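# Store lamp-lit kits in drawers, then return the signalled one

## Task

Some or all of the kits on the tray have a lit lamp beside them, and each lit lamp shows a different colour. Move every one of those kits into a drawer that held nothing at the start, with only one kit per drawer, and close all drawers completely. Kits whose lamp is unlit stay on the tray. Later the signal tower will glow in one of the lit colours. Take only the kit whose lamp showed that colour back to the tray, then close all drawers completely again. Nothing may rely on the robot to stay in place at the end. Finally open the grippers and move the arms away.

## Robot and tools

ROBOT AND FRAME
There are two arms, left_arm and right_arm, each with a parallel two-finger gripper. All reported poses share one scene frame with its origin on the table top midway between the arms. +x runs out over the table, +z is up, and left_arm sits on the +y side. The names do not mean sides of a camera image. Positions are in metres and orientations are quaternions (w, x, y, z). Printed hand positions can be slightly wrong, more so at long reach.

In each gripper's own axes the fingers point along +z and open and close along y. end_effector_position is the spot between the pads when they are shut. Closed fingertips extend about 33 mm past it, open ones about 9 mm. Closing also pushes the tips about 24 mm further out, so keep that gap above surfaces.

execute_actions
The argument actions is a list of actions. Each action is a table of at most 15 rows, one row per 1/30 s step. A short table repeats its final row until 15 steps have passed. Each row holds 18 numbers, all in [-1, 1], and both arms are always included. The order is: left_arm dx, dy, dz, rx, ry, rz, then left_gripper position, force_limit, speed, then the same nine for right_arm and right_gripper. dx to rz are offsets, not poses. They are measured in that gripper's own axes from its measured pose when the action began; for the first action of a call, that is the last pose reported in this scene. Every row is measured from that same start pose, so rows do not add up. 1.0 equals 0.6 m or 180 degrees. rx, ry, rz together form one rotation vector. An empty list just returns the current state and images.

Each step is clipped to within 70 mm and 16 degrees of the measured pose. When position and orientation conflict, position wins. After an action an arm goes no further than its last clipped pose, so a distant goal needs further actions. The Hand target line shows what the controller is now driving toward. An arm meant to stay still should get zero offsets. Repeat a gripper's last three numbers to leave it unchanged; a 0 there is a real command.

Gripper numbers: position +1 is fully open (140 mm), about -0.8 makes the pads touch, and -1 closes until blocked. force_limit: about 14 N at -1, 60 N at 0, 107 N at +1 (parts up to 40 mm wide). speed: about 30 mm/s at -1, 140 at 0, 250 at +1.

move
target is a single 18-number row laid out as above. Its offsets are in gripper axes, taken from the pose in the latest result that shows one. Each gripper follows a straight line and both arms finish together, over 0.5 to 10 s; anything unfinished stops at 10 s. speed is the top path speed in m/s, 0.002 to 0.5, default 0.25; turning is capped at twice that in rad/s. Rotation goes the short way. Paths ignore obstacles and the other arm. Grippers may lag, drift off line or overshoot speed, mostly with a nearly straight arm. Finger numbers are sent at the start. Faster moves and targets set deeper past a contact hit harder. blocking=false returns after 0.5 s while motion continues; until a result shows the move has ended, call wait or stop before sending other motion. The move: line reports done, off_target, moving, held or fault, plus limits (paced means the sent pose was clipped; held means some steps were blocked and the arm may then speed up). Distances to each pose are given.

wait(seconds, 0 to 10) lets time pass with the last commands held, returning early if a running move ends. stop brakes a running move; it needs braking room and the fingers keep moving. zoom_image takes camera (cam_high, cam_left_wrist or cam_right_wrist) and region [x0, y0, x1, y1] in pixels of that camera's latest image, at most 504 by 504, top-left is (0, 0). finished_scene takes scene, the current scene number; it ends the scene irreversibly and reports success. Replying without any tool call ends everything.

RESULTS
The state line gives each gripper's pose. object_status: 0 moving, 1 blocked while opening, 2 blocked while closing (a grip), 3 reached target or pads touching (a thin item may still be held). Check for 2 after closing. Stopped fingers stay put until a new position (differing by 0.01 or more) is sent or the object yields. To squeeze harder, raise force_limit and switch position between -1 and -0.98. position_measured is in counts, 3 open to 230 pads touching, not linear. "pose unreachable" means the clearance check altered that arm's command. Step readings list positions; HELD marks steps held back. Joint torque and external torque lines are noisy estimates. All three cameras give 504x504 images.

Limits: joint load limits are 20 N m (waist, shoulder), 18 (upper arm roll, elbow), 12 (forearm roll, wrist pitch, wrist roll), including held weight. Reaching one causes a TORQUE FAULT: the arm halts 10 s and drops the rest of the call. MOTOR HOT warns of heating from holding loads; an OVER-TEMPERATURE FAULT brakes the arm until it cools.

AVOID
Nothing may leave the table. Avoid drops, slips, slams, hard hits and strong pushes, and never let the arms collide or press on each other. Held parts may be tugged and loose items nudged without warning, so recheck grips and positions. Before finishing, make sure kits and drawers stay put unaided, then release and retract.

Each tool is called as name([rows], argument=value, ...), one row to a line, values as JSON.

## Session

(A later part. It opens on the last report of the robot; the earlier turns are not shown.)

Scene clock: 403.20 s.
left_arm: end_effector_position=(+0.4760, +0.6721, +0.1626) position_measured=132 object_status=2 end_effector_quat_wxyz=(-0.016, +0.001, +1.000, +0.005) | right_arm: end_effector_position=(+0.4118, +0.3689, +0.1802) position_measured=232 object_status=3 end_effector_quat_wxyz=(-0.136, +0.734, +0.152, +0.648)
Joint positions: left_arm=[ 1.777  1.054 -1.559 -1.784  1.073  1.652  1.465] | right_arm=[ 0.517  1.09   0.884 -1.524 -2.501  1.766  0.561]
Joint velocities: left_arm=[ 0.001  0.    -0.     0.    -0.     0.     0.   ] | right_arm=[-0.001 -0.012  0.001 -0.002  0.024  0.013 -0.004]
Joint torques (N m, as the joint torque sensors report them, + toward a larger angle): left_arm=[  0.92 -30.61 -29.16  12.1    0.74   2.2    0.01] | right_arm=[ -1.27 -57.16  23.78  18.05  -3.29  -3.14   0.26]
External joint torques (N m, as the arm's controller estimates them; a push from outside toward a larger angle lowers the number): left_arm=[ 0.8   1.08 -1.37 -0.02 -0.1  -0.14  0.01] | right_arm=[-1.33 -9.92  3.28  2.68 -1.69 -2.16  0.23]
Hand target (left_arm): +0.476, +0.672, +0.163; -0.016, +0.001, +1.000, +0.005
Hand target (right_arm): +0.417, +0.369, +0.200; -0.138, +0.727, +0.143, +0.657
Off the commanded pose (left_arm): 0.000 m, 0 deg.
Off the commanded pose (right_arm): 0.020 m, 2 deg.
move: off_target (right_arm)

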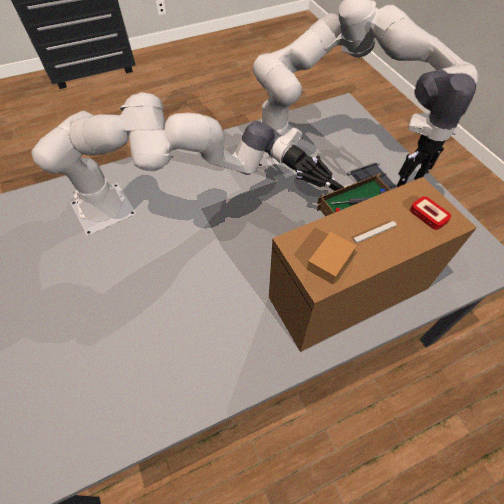

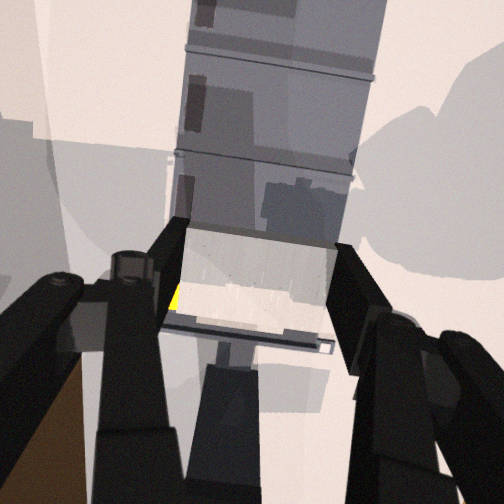

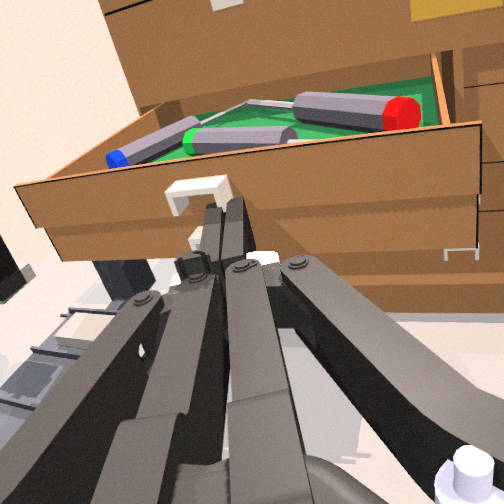

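move(target=[0,0,0,0,0,0,-1,0,-0.5,-0.004,0,0,0,0,0,-0.55,0.3,-0.5], speed=0.03)

move(target=[0,0,0,0,0,0,-1,0,-0.5,0,-0.012,-0.045,0,0,0,-0.55,0.3,-0.5], speed=0.03)

Scene clock: 406.27 s.
left_arm: end_effector_position=(+0.4760, +0.6721, +0.1626) position_measured=132 object_status=2 end_effector_quat_wxyz=(-0.016, +0.001, +1.000, +0.005) | right_arm: end_effector_position=(+0.4104, +0.3693, +0.1783) position_measured=199 object_status=3 end_effector_quat_wxyz=(-0.136, +0.735, +0.153, +0.647)
Joint positions: left_arm=[ 1.777  1.054 -1.559 -1.784  1.073  1.652  1.465] | right_arm=[ 0.518  1.091  0.884 -1.524 -2.499  1.768  0.56 ]
Joint velocities: left_arm=[ 0.    -0.    -0.001 -0.001 -0.    -0.001  0.001] | right_arm=[ 0.     0.001  0.    -0.001 -0.    -0.001  0.   ]
Joint torques (N m, as the joint torque sensors report them, + toward a larger angle): left_arm=[  0.75 -31.03 -28.5   11.81   0.62   2.29   0.14] | right_arm=[ -0.07 -44.91  19.77  16.51  -2.53  -1.45   0.38]
External joint torques (N m, as the arm's controller estimates them; a push from outside toward a larger angle lowers the number): left_arm=[ 0.72  0.73 -0.58 -0.26 -0.2  -0.05  0.14] | right_arm=[-0.28  2.58 -0.97  1.15 -0.97 -0.49  0.35]
Hand target (left_arm): +0.476, +0.672, +0.163; -0.016, +0.001, +1.000, +0.005
Hand target (right_arm): +0.412, +0.369, +0.178; -0.136, +0.734, +0.152, +0.648
Off the commanded pose (left_arm): 0.000 m, 0 deg.
Off the commanded pose (right_arm): 0.001 m, 0 deg.
move: done

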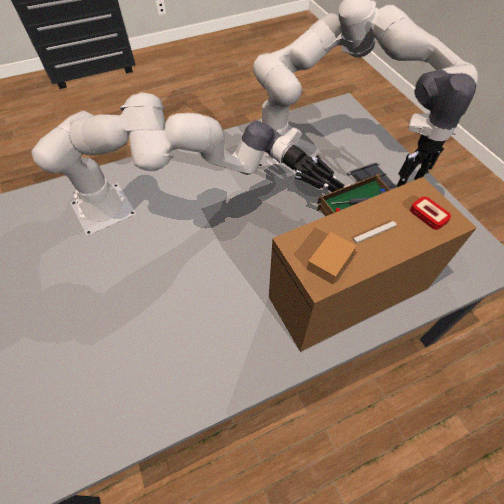

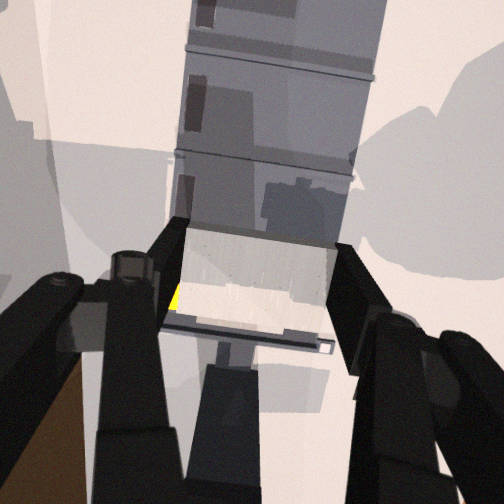

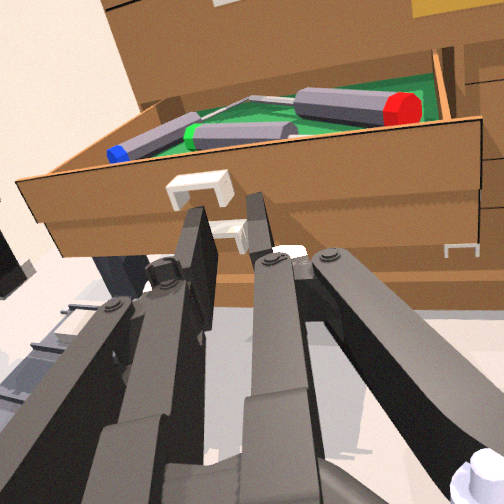

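Scene clock: 407.50 s.
left_arm: end_effector_position=(+0.4760, +0.6721, +0.1626) position_measured=132 object_status=2 end_effector_quat_wxyz=(-0.016, +0.001, +1.000, +0.005) | right_arm: end_effector_position=(+0.3845, +0.3653, +0.1813) position_measured=199 object_status=3 end_effector_quat_wxyz=(-0.134, +0.734, +0.157, +0.648)
Joint positions: left_arm=[ 1.777  1.054 -1.559 -1.784  1.073  1.652  1.465] | right_arm=[ 0.522  1.072  0.907 -1.584 -2.486  1.713  0.561]
Joint velocities: left_arm=[ 0.     0.001  0.001 -0.001  0.002 -0.    -0.002] | right_arm=[-0.     0.001  0.006 -0.003 -0.002 -0.016  0.001]
Joint torques (N m, as the joint torque sensors report them, + toward a larger angle): left_arm=[  0.74 -30.92 -29.66  11.96   0.67   2.29   0.11] | right_arm=[ -0.47 -45.09  23.26  13.66  -1.12  -1.48   0.46]
External joint torques (N m, as the arm's controller estimates them; a push from outside toward a larger angle lowers the number): left_arm=[ 0.74  0.75 -1.87 -0.06 -0.16 -0.04  0.11] | right_arm=[-0.23  0.88  2.54 -1.42  0.54 -0.46  0.44]
Hand target (left_arm): +0.476, +0.672, +0.163; -0.016, +0.001, +1.000, +0.005
Hand target (right_arm): +0.383, +0.365, +0.182; -0.136, +0.735, +0.154, +0.647
Off the commanded pose (left_arm): 0.000 m, 0 deg.
Off the commanded pose (right_arm): 0.002 m, 1 deg.
move: done

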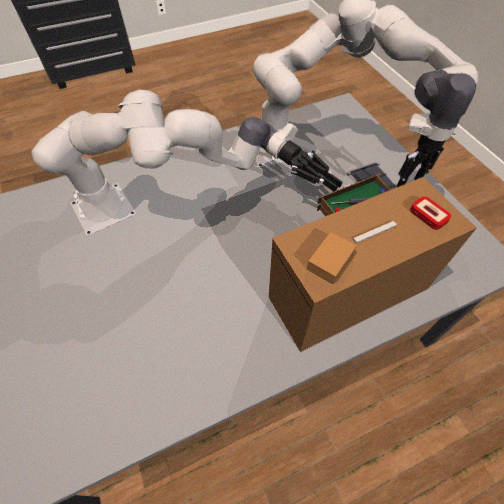

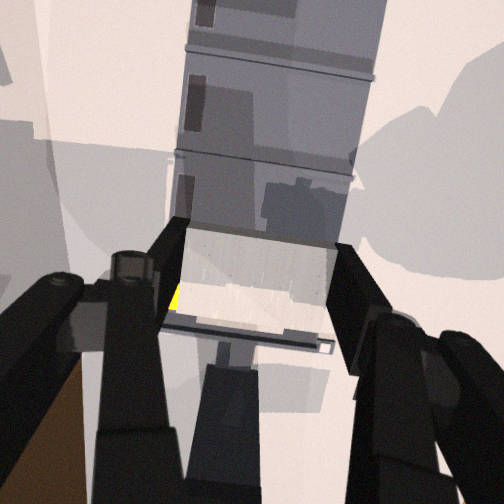

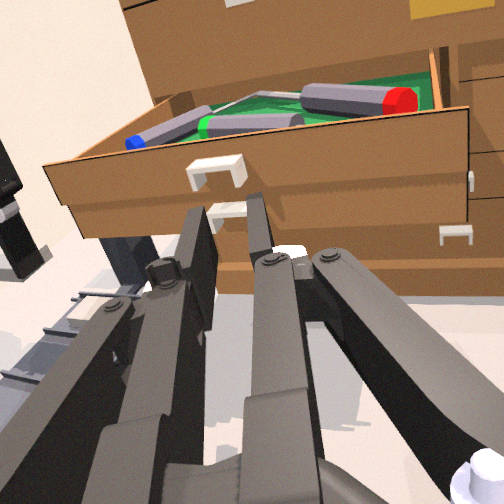

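move(target=[0,0,0,0,0,0,-1,0,-0.5,0.034,0.053,-0.028,-0.033,0,0,-1,0.3,0], speed=0.06)

move(target=[0,0,0,0,0,0,-1,0,-0.5,0.012,0.04,0.12,0,0,0,-1,0.3,0], speed=0.05)

Scene clock: 412.83 s.
left_arm: end_effector_position=(+0.4760, +0.6721, +0.1626) position_measured=132 object_status=2 end_effector_quat_wxyz=(-0.016, +0.001, +1.000, +0.005) | right_arm: end_effector_position=(+0.3840, +0.3320, +0.2038) position_measured=234 object_status=3 end_effector_quat_wxyz=(-0.098, +0.739, +0.124, +0.655)
Joint positions: left_arm=[ 1.777  1.054 -1.559 -1.784  1.073  1.652  1.465] | right_arm=[ 0.516  1.007  0.928 -1.649 -2.386  1.601  0.561]
Joint velocities: left_arm=[-0.001 -0.     0.    -0.001  0.003  0.    -0.001] | right_arm=[-0.001 -0.003 -0.    -0.     0.006 -0.01   0.001]
Joint torques (N m, as the joint torque sensors report them, + toward a larger angle): left_arm=[ -0.05 -30.62 -29.5   11.96   0.74   2.29   0.15] | right_arm=[ -1.23 -44.24  21.52  13.72  -1.02  -1.45  -0.03]
External joint torques (N m, as the arm's controller estimates them; a push from outside toward a larger angle lowers the number): left_arm=[-0.09  1.09 -1.73 -0.05 -0.09 -0.03  0.15] | right_arm=[-1.04  0.55  1.03 -1.94  0.85 -0.39 -0.06]
Hand target (left_arm): +0.476, +0.672, +0.163; -0.016, +0.001, +1.000, +0.005
Hand target (right_arm): +0.385, +0.330, +0.204; -0.095, +0.739, +0.124, +0.655
Off the commanded pose (left_arm): 0.000 m, 0 deg.
Off the commanded pose (right_arm): 0.001 m, 0 deg.
move: done

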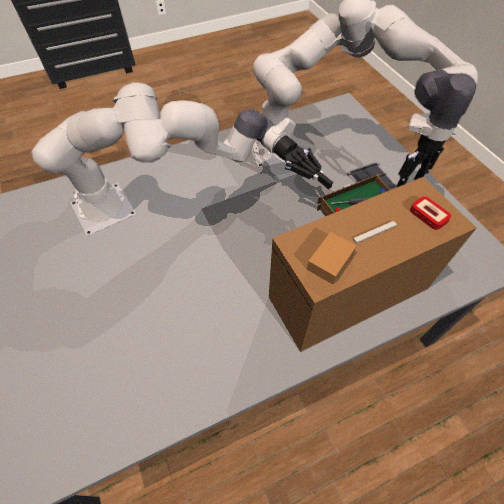

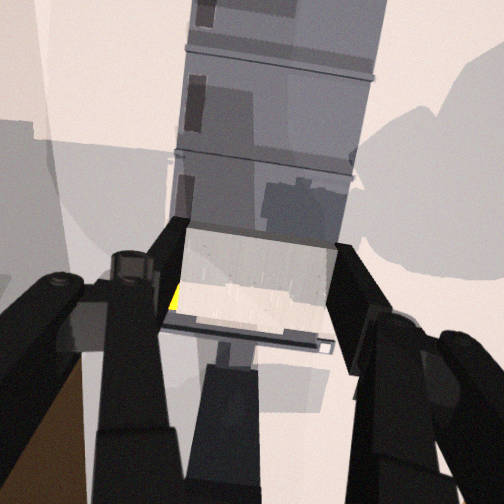

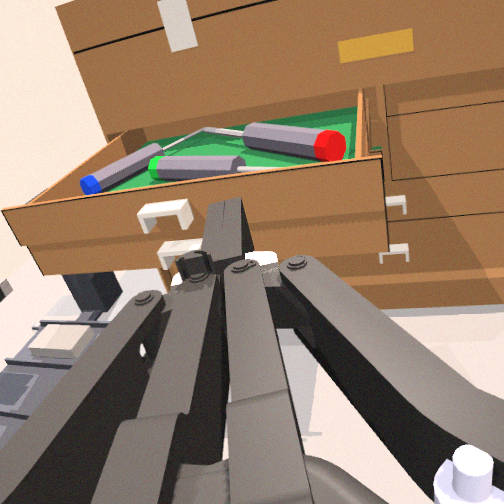

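Scene clock: 414.70 s.
left_arm: end_effector_position=(+0.4760, +0.6721, +0.1626) position_measured=132 object_status=2 end_effector_quat_wxyz=(-0.016, +0.001, +1.000, +0.005) | right_arm: end_effector_position=(+0.4563, +0.3334, +0.2034) position_measured=234 object_status=3 end_effector_quat_wxyz=(-0.102, +0.740, +0.120, +0.654)
Joint positions: left_arm=[ 1.777  1.054 -1.559 -1.784  1.073  1.652  1.465] | right_arm=[ 0.467  1.032  0.88  -1.545 -2.429  1.743  0.545]
Joint velocities: left_arm=[-0.001  0.     0.    -0.     0.    -0.001 -0.001] | right_arm=[ 0.     0.001 -0.006  0.005 -0.002  0.014 -0.005]
Joint torques (N m, as the joint torque sensors report them, + toward a larger angle): left_arm=[  0.28 -30.28 -29.09  12.44   0.71   2.35   0.16] | right_arm=[ -1.77 -44.64  18.61  17.9   -2.32  -0.73  -0.31]
External joint torques (N m, as the arm's controller estimates them; a push from outside toward a larger angle lowers the number): left_arm=[ 0.32  1.45 -1.23  0.41 -0.12  0.01  0.16] | right_arm=[-1.86  2.26 -1.27  1.72 -0.7   0.23 -0.33]
Hand target (left_arm): +0.476, +0.672, +0.163; -0.016, +0.001, +1.000, +0.005
Hand target (right_arm): +0.460, +0.332, +0.202; -0.098, +0.739, +0.123, +0.654
Off the commanded pose (left_arm): 0.000 m, 0 deg.
Off the commanded pose (right_arm): 0.004 m, 1 deg.
move: off_target (right_arm)

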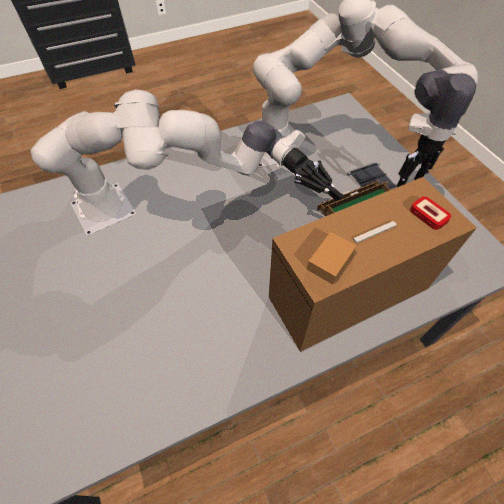

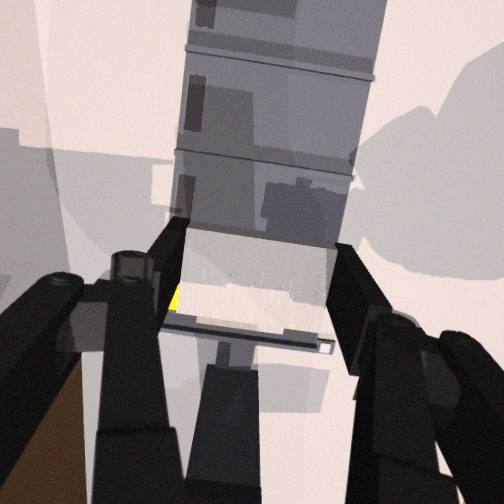

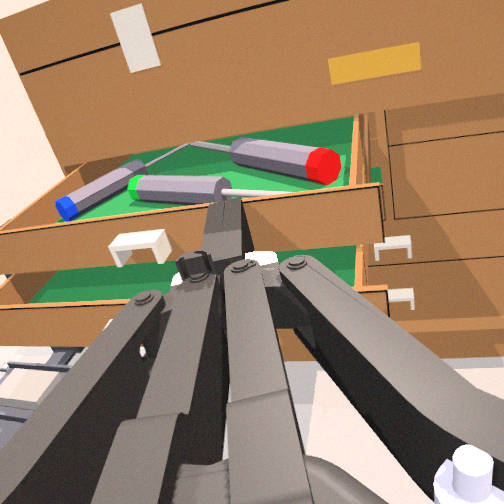

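move(target=[0,0,0,0,0,0,-1,0,-0.5,0.024,0.06,0.19,0,-0.05,0,-1,0.3,0], speed=0.05)

Scene clock: 419.57 s.
left_arm: end_effector_position=(+0.4760, +0.6721, +0.1626) position_measured=132 object_status=2 end_effector_quat_wxyz=(-0.016, +0.001, +1.000, +0.005) | right_arm: end_effector_position=(+0.5668, +0.3427, +0.2058) position_measured=234 object_status=3 end_effector_quat_wxyz=(-0.103, +0.790, +0.124, +0.591)
Joint positions: left_arm=[ 1.777  1.054 -1.559 -1.784  1.073  1.652  1.465] | right_arm=[ 0.412  1.131  0.882 -1.212 -2.317  2.075  0.323]
Joint velocities: left_arm=[ 0.001 -0.    -0.001 -0.001  0.001 -0.001 -0.   ] | right_arm=[ 0.     0.004 -0.     0.008  0.009  0.014 -0.04 ]
Joint torques (N m, as the joint torque sensors report them, + toward a larger angle): left_arm=[  0.42 -31.51 -29.04  12.13   0.7    2.31   0.16] | right_arm=[ -3.74 -48.65  16.38  22.44  -0.23   0.    -0.27]
External joint torques (N m, as the arm's controller estimates them; a push from outside toward a larger angle lowers the number): left_arm=[ 0.28  0.17 -1.24  0.03 -0.13 -0.02  0.16] | right_arm=[-3.67  3.37 -2.85  5.46  0.52  0.03 -0.29]
Hand target (left_arm): +0.476, +0.672, +0.163; -0.016, +0.001, +1.000, +0.005
Hand target (right_arm): +0.576, +0.336, +0.203; -0.093, +0.790, +0.127, +0.592
Off the commanded pose (left_arm): 0.000 m, 0 deg.
Off the commanded pose (right_arm): 0.013 m, 1 deg.
move: off_target (right_arm)

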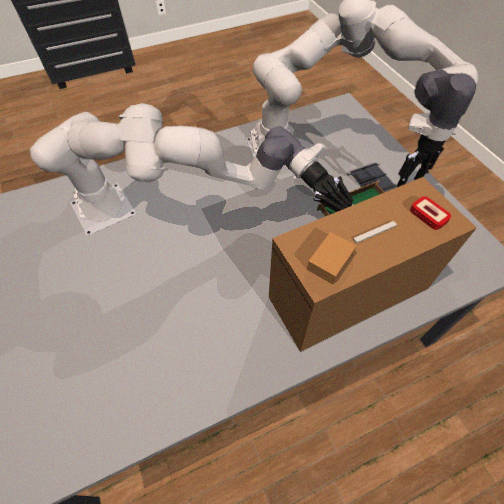

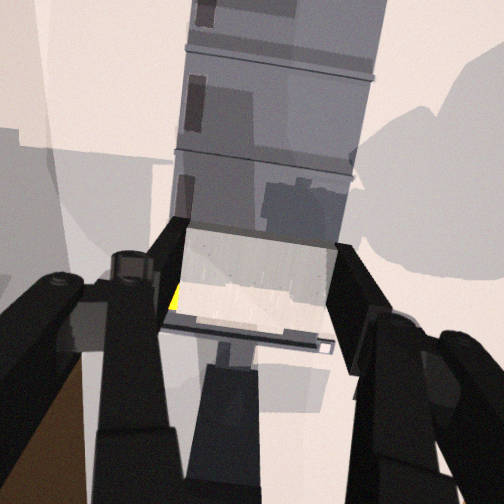

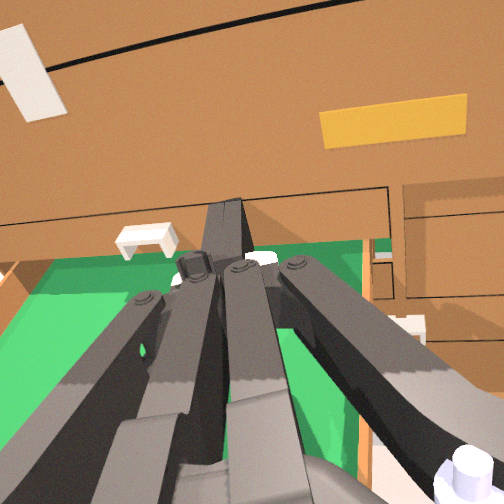

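move(target=[0,0,0,0,0,0,-1,0,-0.5,-0.018,0,-0.004,0,0,0,-1,0.3,0], speed=0.03)

move(target=[0,0,0,0,0,0,-1,0,-0.5,0.008,0.01,0.035,0,0,0,-1,0.3,0], speed=0.03)

Scene clock: 422.53 s.
left_arm: end_effector_position=(+0.4760, +0.6721, +0.1626) position_measured=132 object_status=2 end_effector_quat_wxyz=(-0.016, +0.001, +1.000, +0.005) | right_arm: end_effector_position=(+0.5598, +0.3433, +0.1979) position_measured=234 object_status=3 end_effector_quat_wxyz=(-0.102, +0.790, +0.129, +0.591)
Joint positions: left_arm=[ 1.777  1.054 -1.559 -1.784  1.073  1.652  1.465] | right_arm=[ 0.412  1.132  0.881 -1.231 -2.325  2.066  0.331]
Joint velocities: left_arm=[ 0.001 -0.001 -0.001  0.001  0.     0.    -0.001] | right_arm=[-0.001 -0.     0.    -0.002 -0.004 -0.007  0.022]
Joint torques (N m, as the joint torque sensors report them, + toward a larger angle): left_arm=[  0.09 -30.59 -29.27  11.59   0.62   2.26   0.15] | right_arm=[ -1.57 -49.33  18.93  15.2   -1.81  -0.38   0.4 ]
External joint torques (N m, as the arm's controller estimates them; a push from outside toward a larger angle lowers the number): left_arm=[ 0.19  1.27 -1.27 -0.45 -0.21 -0.1   0.15] | right_arm=[-1.58  2.71 -0.64 -1.76 -1.03 -0.33  0.38]
Hand target (left_arm): +0.476, +0.672, +0.163; -0.016, +0.001, +1.000, +0.005
Hand target (right_arm): +0.562, +0.341, +0.196; -0.103, +0.790, +0.124, +0.591
Off the commanded pose (left_arm): 0.000 m, 0 deg.
Off the commanded pose (right_arm): 0.003 m, 1 deg.
move: done

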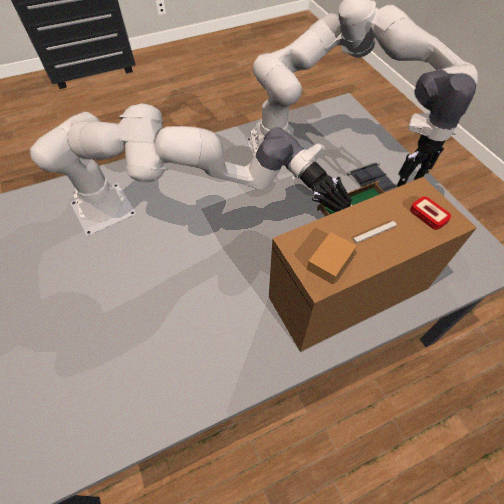

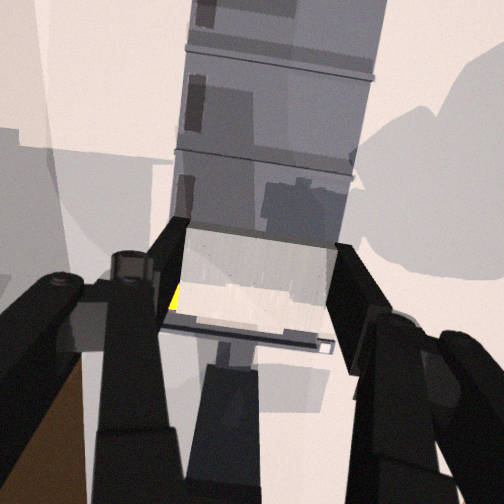

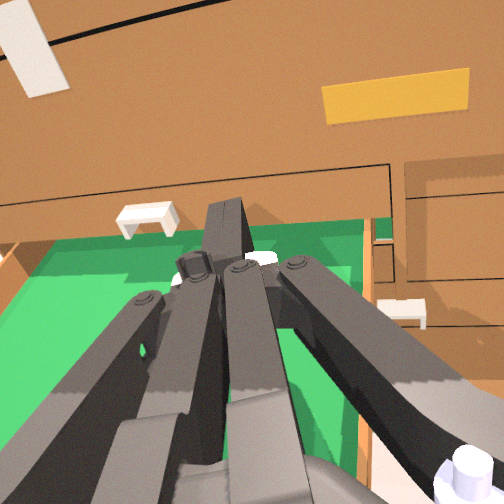

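Scene clock: 423.53 s.
left_arm: end_effector_position=(+0.4760, +0.6721, +0.1626) position_measured=132 object_status=2 end_effector_quat_wxyz=(-0.016, +0.001, +1.000, +0.005) | right_arm: end_effector_position=(+0.5810, +0.3448, +0.1977) position_measured=234 object_status=3 end_effector_quat_wxyz=(-0.106, +0.792, +0.122, +0.589)
Joint positions: left_arm=[ 1.777  1.054 -1.559 -1.784  1.073  1.652  1.465] | right_arm=[ 0.421  1.172  0.876 -1.144 -2.328  2.111  0.309]
Joint velocities: left_arm=[-0.001 -0.    -0.     0.001 -0.     0.     0.001] | right_arm=[ 0.005  0.006 -0.007  0.012  0.     0.017 -0.02 ]
Joint torques (N m, as the joint torque sensors report them, + toward a larger angle): left_arm=[  0.68 -30.79 -29.34  11.96   0.85   2.18   0.11] | right_arm=[ -0.53 -49.59  17.87  18.69  -1.38   0.35  -0.18]
External joint torques (N m, as the arm's controller estimates them; a push from outside toward a larger angle lowers the number): left_arm=[ 0.86  1.01 -1.36 -0.02  0.03 -0.17  0.11] | right_arm=[-0.22  3.83 -1.05  1.67 -0.73  0.34 -0.21]
Hand target (left_arm): +0.476, +0.672, +0.163; -0.016, +0.001, +1.000, +0.005
Hand target (right_arm): +0.582, +0.345, +0.197; -0.102, +0.790, +0.129, +0.591
Off the commanded pose (left_arm): 0.000 m, 0 deg.
Off the commanded pose (right_arm): 0.002 m, 1 deg.
move: done

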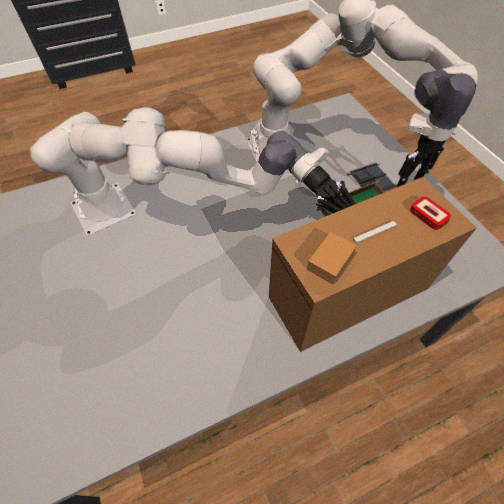

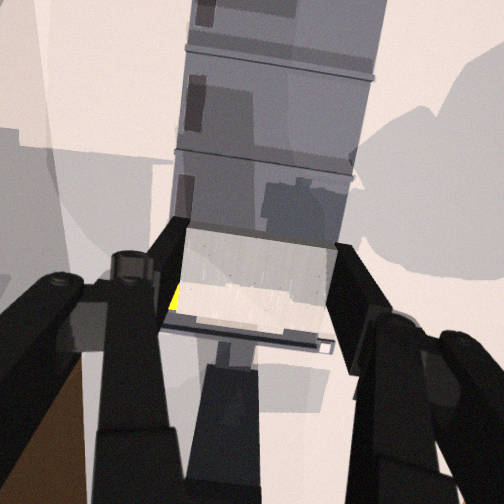

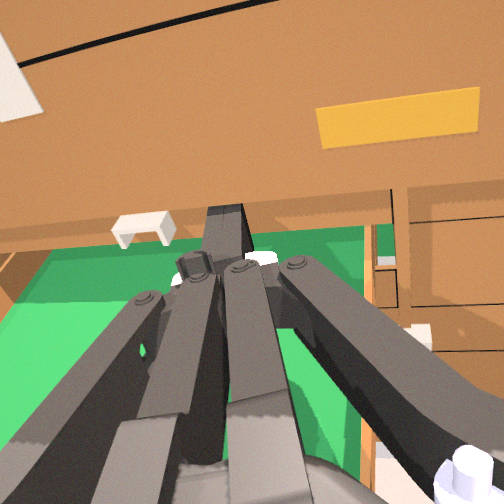

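A little more, then retreat.

move(target=[0,0,0,0,0,0,-1,0,-0.5,0.004,0.004,0.012,0,0,0,-1,0.3,0], speed=0.02)

move(target=[0,0,-0.2,0,0,0,-1,0,-0.5,-0.05,0,-0.3,0,0,0,-1,0.3,0], speed=0.15)

move(target=[-0.08,-0.3,0,0,0,0,-1,0,-0.5,-0.1,0.35,-0.05,0,0,0,-1,0.3,0], speed=0.2)

Scene clock: 425.93 s.
left_arm: end_effector_position=(+0.4760, +0.6721, +0.1626) position_measured=132 object_status=2 end_effector_quat_wxyz=(-0.016, +0.001, +1.000, +0.005) | right_arm: end_effector_position=(+0.5820, +0.3488, +0.1967) position_measured=234 object_status=3 end_effector_quat_wxyz=(-0.110, +0.792, +0.123, +0.587)
Joint positions: left_arm=[ 1.777  1.054 -1.559 -1.784  1.073  1.652  1.465] | right_arm=[ 0.429  1.184  0.875 -1.12  -2.328  2.127  0.303]
Joint velocities: left_arm=[ 0.     0.     0.001 -0.002 -0.     0.001 -0.   ] | right_arm=[ 0.001  0.003  0.001  0.007 -0.001  0.01   0.001]
Joint torques (N m, as the joint torque sensors report them, + toward a larger angle): left_arm=[  0.8  -30.44 -29.75  11.9    0.78   2.23   0.17] | right_arm=[ -2.82 -50.84  17.77  22.3   -0.55   0.    -0.27]
External joint torques (N m, as the arm's controller estimates them; a push from outside toward a larger angle lowers the number): left_arm=[ 0.89  1.36 -1.82 -0.08 -0.04 -0.11  0.17] | right_arm=[-2.79  2.76 -1.05  5.48  0.05 -0.07 -0.29]
Hand target (left_arm): +0.476, +0.672, +0.163; -0.016, +0.001, +1.000, +0.005
Hand target (right_arm): +0.589, +0.345, +0.198; -0.106, +0.792, +0.122, +0.589
Off the commanded pose (left_arm): 0.000 m, 0 deg.
Off the commanded pose (right_arm): 0.008 m, 1 deg.
move: off_target (right_arm)

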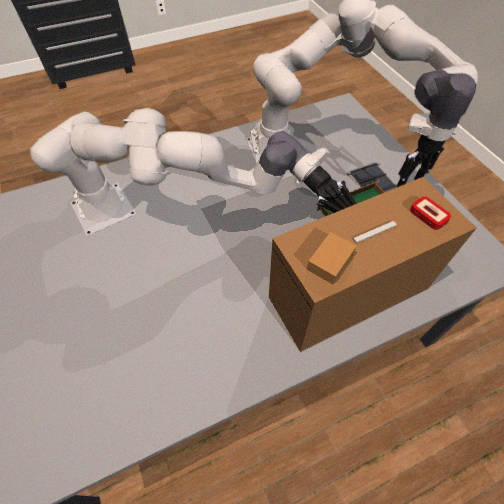

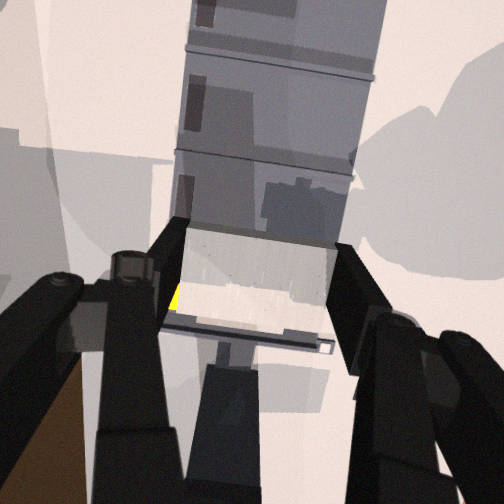

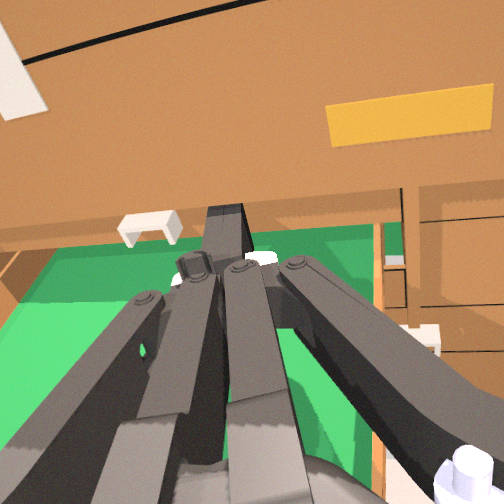

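Scene clock: 427.80 s.
left_arm: end_effector_position=(+0.4784, +0.6736, +0.2809) position_measured=132 object_status=2 end_effector_quat_wxyz=(-0.016, -0.003, +1.000, +0.006) | right_arm: end_effector_position=(+0.4125, +0.2875, +0.2196) position_measured=234 object_status=3 end_effector_quat_wxyz=(-0.105, +0.790, +0.130, +0.590)
Joint positions: left_arm=[ 1.733  0.953 -1.677 -1.58   0.96   1.456  1.524] | right_arm=[ 0.319  0.813  0.987 -1.808 -2.201  1.817  0.558]
Joint velocities: left_arm=[ 0.    -0.    -0.002 -0.    -0.001 -0.007  0.007] | right_arm=[-0.001 -0.001  0.006 -0.002 -0.001 -0.009  0.022]
Joint torques (N m, as the joint torque sensors report them, + toward a larger angle): left_arm=[ -1.45 -30.92 -28.6   14.88  -0.16   1.92   0.26] | right_arm=[ -1.84 -37.44  20.59  16.45  -0.67  -0.87   0.53]
External joint torques (N m, as the arm's controller estimates them; a push from outside toward a larger angle lowers the number): left_arm=[-1.39  0.83 -3.16  1.81 -1.   -0.42  0.26] | right_arm=[-1.62  1.35  1.68 -0.9   0.64 -0.32  0.5 ]
Hand target (left_arm): +0.479, +0.671, +0.282; -0.016, +0.001, +1.000, +0.004
Hand target (right_arm): +0.412, +0.286, +0.219; -0.109, +0.791, +0.123, +0.589
Off the commanded pose (left_arm): 0.004 m, 1 deg.
Off the commanded pose (right_arm): 0.002 m, 1 deg.
move: off_target (left_arm)

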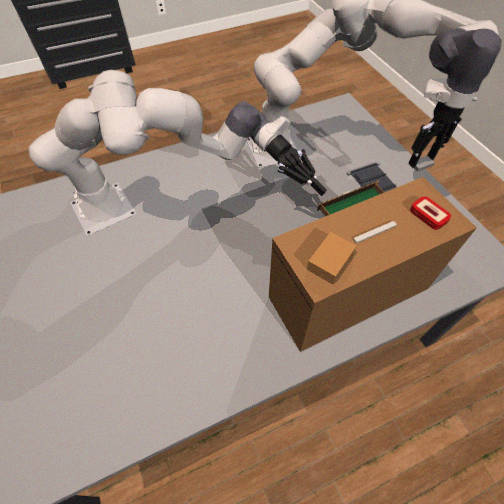

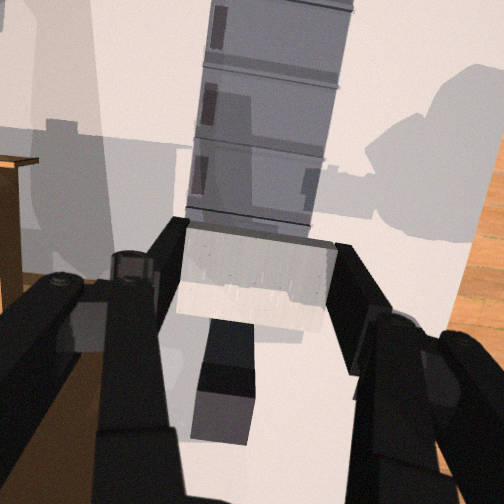

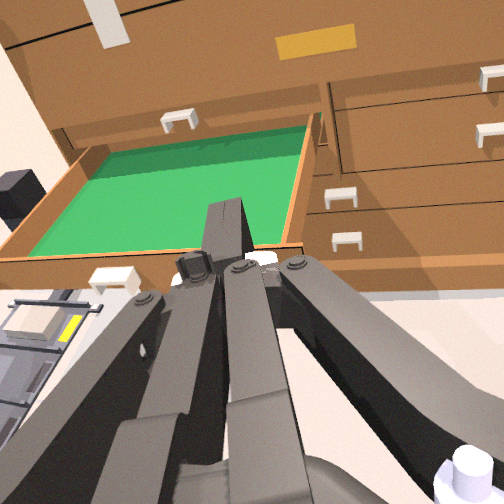

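Scene clock: 429.70 s.
left_arm: end_effector_position=(+0.5259, +0.4935, +0.2782) position_measured=132 object_status=2 end_effector_quat_wxyz=(-0.016, +0.003, +1.000, +0.007) | right_arm: end_effector_position=(+0.4402, +0.0746, +0.1694) position_measured=234 object_status=3 end_effector_quat_wxyz=(-0.103, +0.789, +0.130, +0.591)
Joint positions: left_arm=[ 1.514  0.869 -1.668 -1.674  0.865  1.528  1.245] | right_arm=[-0.199  0.467  1.119 -2.434 -2.341  1.937  0.915]
Joint velocities: left_arm=[-0.     0.002 -0.001 -0.001  0.001 -0.    -0.022] | right_arm=[-0.003  0.002  0.002 -0.    -0.006  0.     0.026]
Joint torques (N m, as the joint torque sensors report them, + toward a larger angle): left_arm=[ -0.13 -27.42 -24.95  15.28   0.02   2.83  -0.01] | right_arm=[ -1.66 -20.17  13.79  14.46  -1.8   -1.25   0.41]
External joint torques (N m, as the arm's controller estimates them; a push from outside toward a larger angle lowers the number): left_arm=[-0.18  0.42 -0.76  0.01 -0.8   0.48 -0.01] | right_arm=[-1.78  1.07  2.56 -1.01 -0.97 -0.1   0.39]
Hand target (left_arm): +0.527, +0.492, +0.279; -0.015, -0.002, +1.000, +0.005
Hand target (right_arm): +0.439, +0.075, +0.169; -0.108, +0.790, +0.126, +0.590
Off the commanded pose (left_arm): 0.002 m, 1 deg.
Off the commanded pose (right_arm): 0.002 m, 0 deg.
move: done

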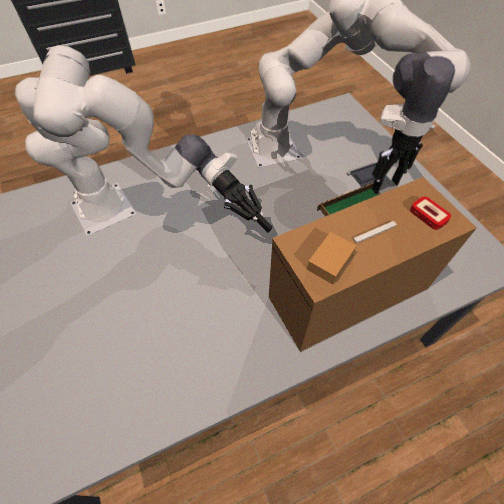

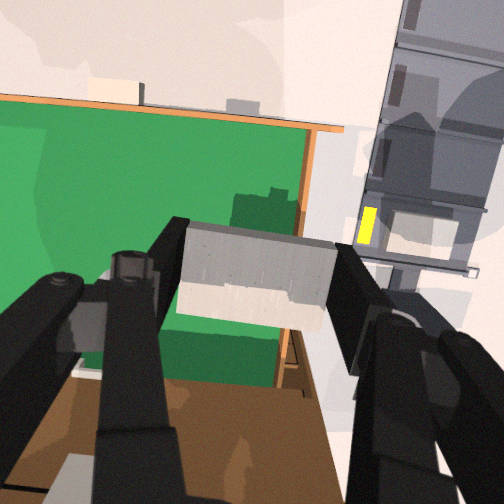

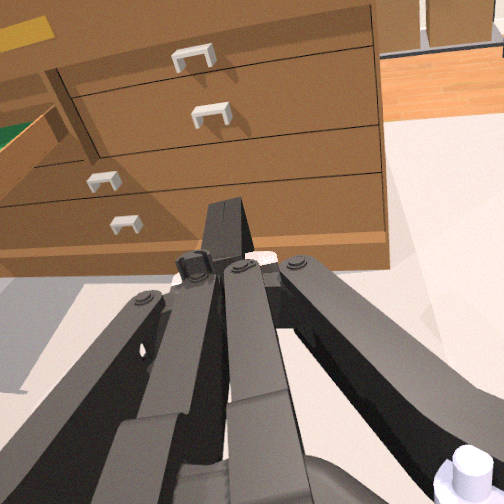

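move(target=[0.006,-0.12,0.08,0,0,0,-1,0,-0.5,0,0,0,0,0,0,-1,0.3,0], speed=0.15)

move(target=[0,0,0.035,0,0,0,-1,0,-0.5,0,0,0,0,0,0,-1,0.3,0], speed=0.04)

Scene clock: 432.47 s.
left_arm: end_effector_position=(+0.5196, +0.4218, +0.2308) position_measured=132 object_status=2 end_effector_quat_wxyz=(-0.017, +0.010, +1.000, +0.006) | right_arm: end_effector_position=(+0.4401, +0.0747, +0.1694) position_measured=234 object_status=3 end_effector_quat_wxyz=(-0.105, +0.790, +0.128, +0.591)
Joint positions: left_arm=[ 1.476  0.865 -1.645 -1.831  0.865  1.648  1.116] | right_arm=[-0.199  0.467  1.12  -2.434 -2.341  1.937  0.923]
Joint velocities: left_arm=[ 0.001 -0.003 -0.    -0.001 -0.001  0.011 -0.026] | right_arm=[-0.     0.001  0.002 -0.     0.001  0.001 -0.001]
Joint torques (N m, as the joint torque sensors report them, + toward a larger angle): left_arm=[  0.2  -26.06 -24.34  14.46   0.72   2.75   0.01] | right_arm=[  0.24 -20.98  11.29  16.21  -0.72  -1.25  -0.23]
External joint torques (N m, as the arm's controller estimates them; a push from outside toward a larger angle lowers the number): left_arm=[ 0.17 -0.72  0.05 -1.39 -0.08  0.4   0.01] | right_arm=[ 0.17  0.26  0.08  0.73  0.1  -0.09 -0.25]
Hand target (left_arm): +0.520, +0.421, +0.230; -0.015, +0.005, +1.000, +0.007
Hand target (right_arm): +0.440, +0.075, +0.169; -0.103, +0.789, +0.130, +0.591
Off the commanded pose (left_arm): 0.002 m, 1 deg.
Off the commanded pose (right_arm): 0.000 m, 0 deg.
move: done

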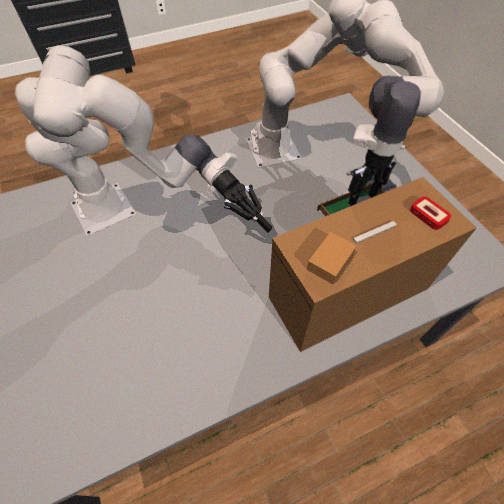

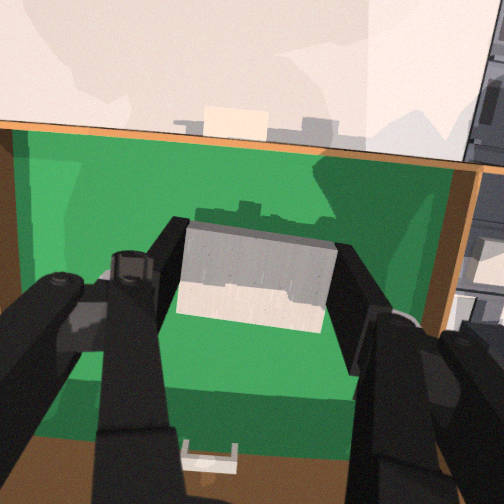

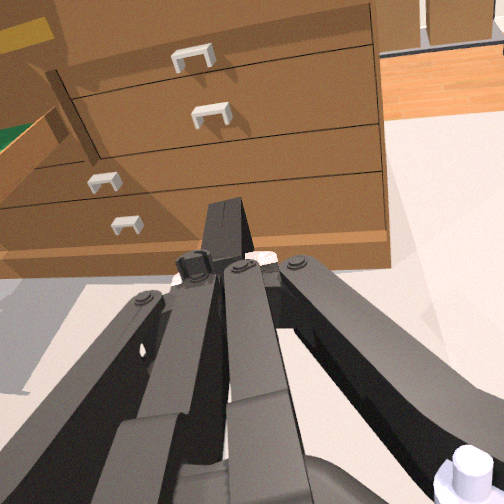

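Scene clock: 433.33 s.
left_arm: end_effector_position=(+0.5201, +0.4201, +0.2147) position_measured=132 object_status=2 end_effector_quat_wxyz=(-0.015, +0.013, +1.000, +0.005) | right_arm: end_effector_position=(+0.4401, +0.0747, +0.1694) position_measured=234 object_status=3 end_effector_quat_wxyz=(-0.105, +0.790, +0.128, +0.591)
Joint positions: left_arm=[ 1.476  0.873 -1.624 -1.86   0.88   1.683  1.111] | right_arm=[-0.199  0.467  1.12  -2.434 -2.341  1.937  0.923]
Joint velocities: left_arm=[-0.     0.     0.003 -0.003  0.001  0.014 -0.004] | right_arm=[-0.    -0.     0.001 -0.001 -0.001  0.    -0.   ]
Joint torques (N m, as the joint torque sensors report them, + toward a larger angle): left_arm=[  1.74 -23.44 -20.83  12.51   1.72   2.67  -0.16] | right_arm=[ -0.57 -20.44  11.85  15.95  -0.94  -1.3    0.11]
External joint torques (N m, as the arm's controller estimates them; a push from outside toward a larger angle lowers the number): left_arm=[ 1.81  1.94  3.73 -3.1   0.95  0.32 -0.16] | right_arm=[-0.49  0.82  0.76  0.41 -0.12 -0.13  0.08]
Hand target (left_arm): +0.519, +0.422, +0.210; -0.017, +0.010, +1.000, +0.006
Hand target (right_arm): +0.440, +0.075, +0.169; -0.105, +0.790, +0.128, +0.591
Off the commanded pose (left_arm): 0.005 m, 0 deg.
Off the commanded pose (right_arm): 0.000 m, 0 deg.
move: off_target (left_arm)

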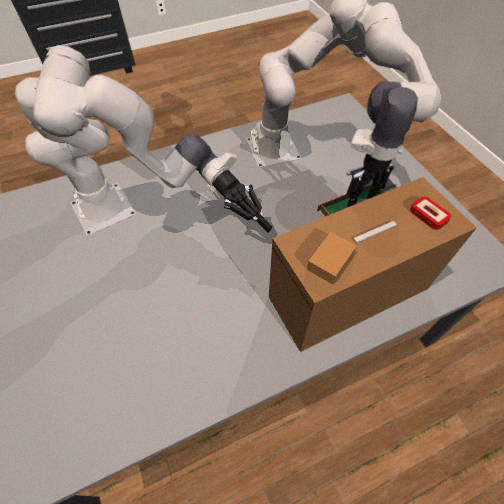

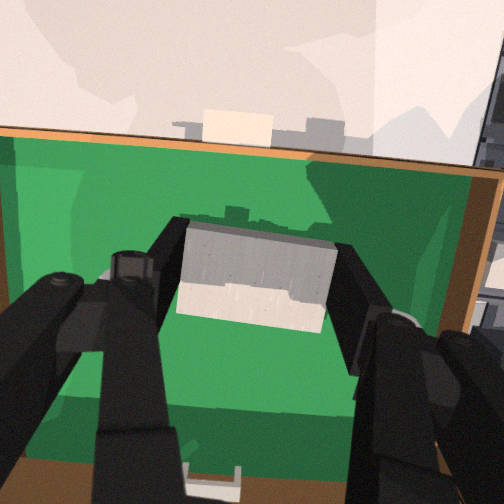

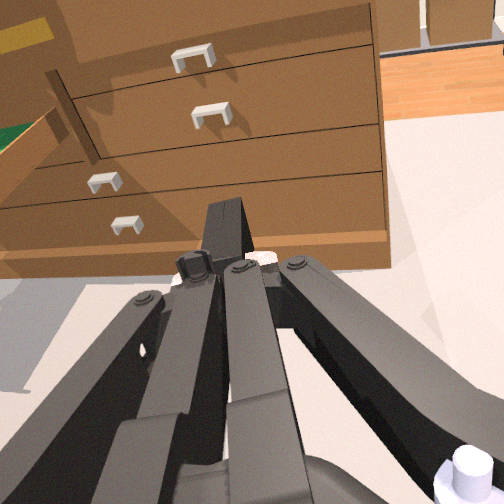

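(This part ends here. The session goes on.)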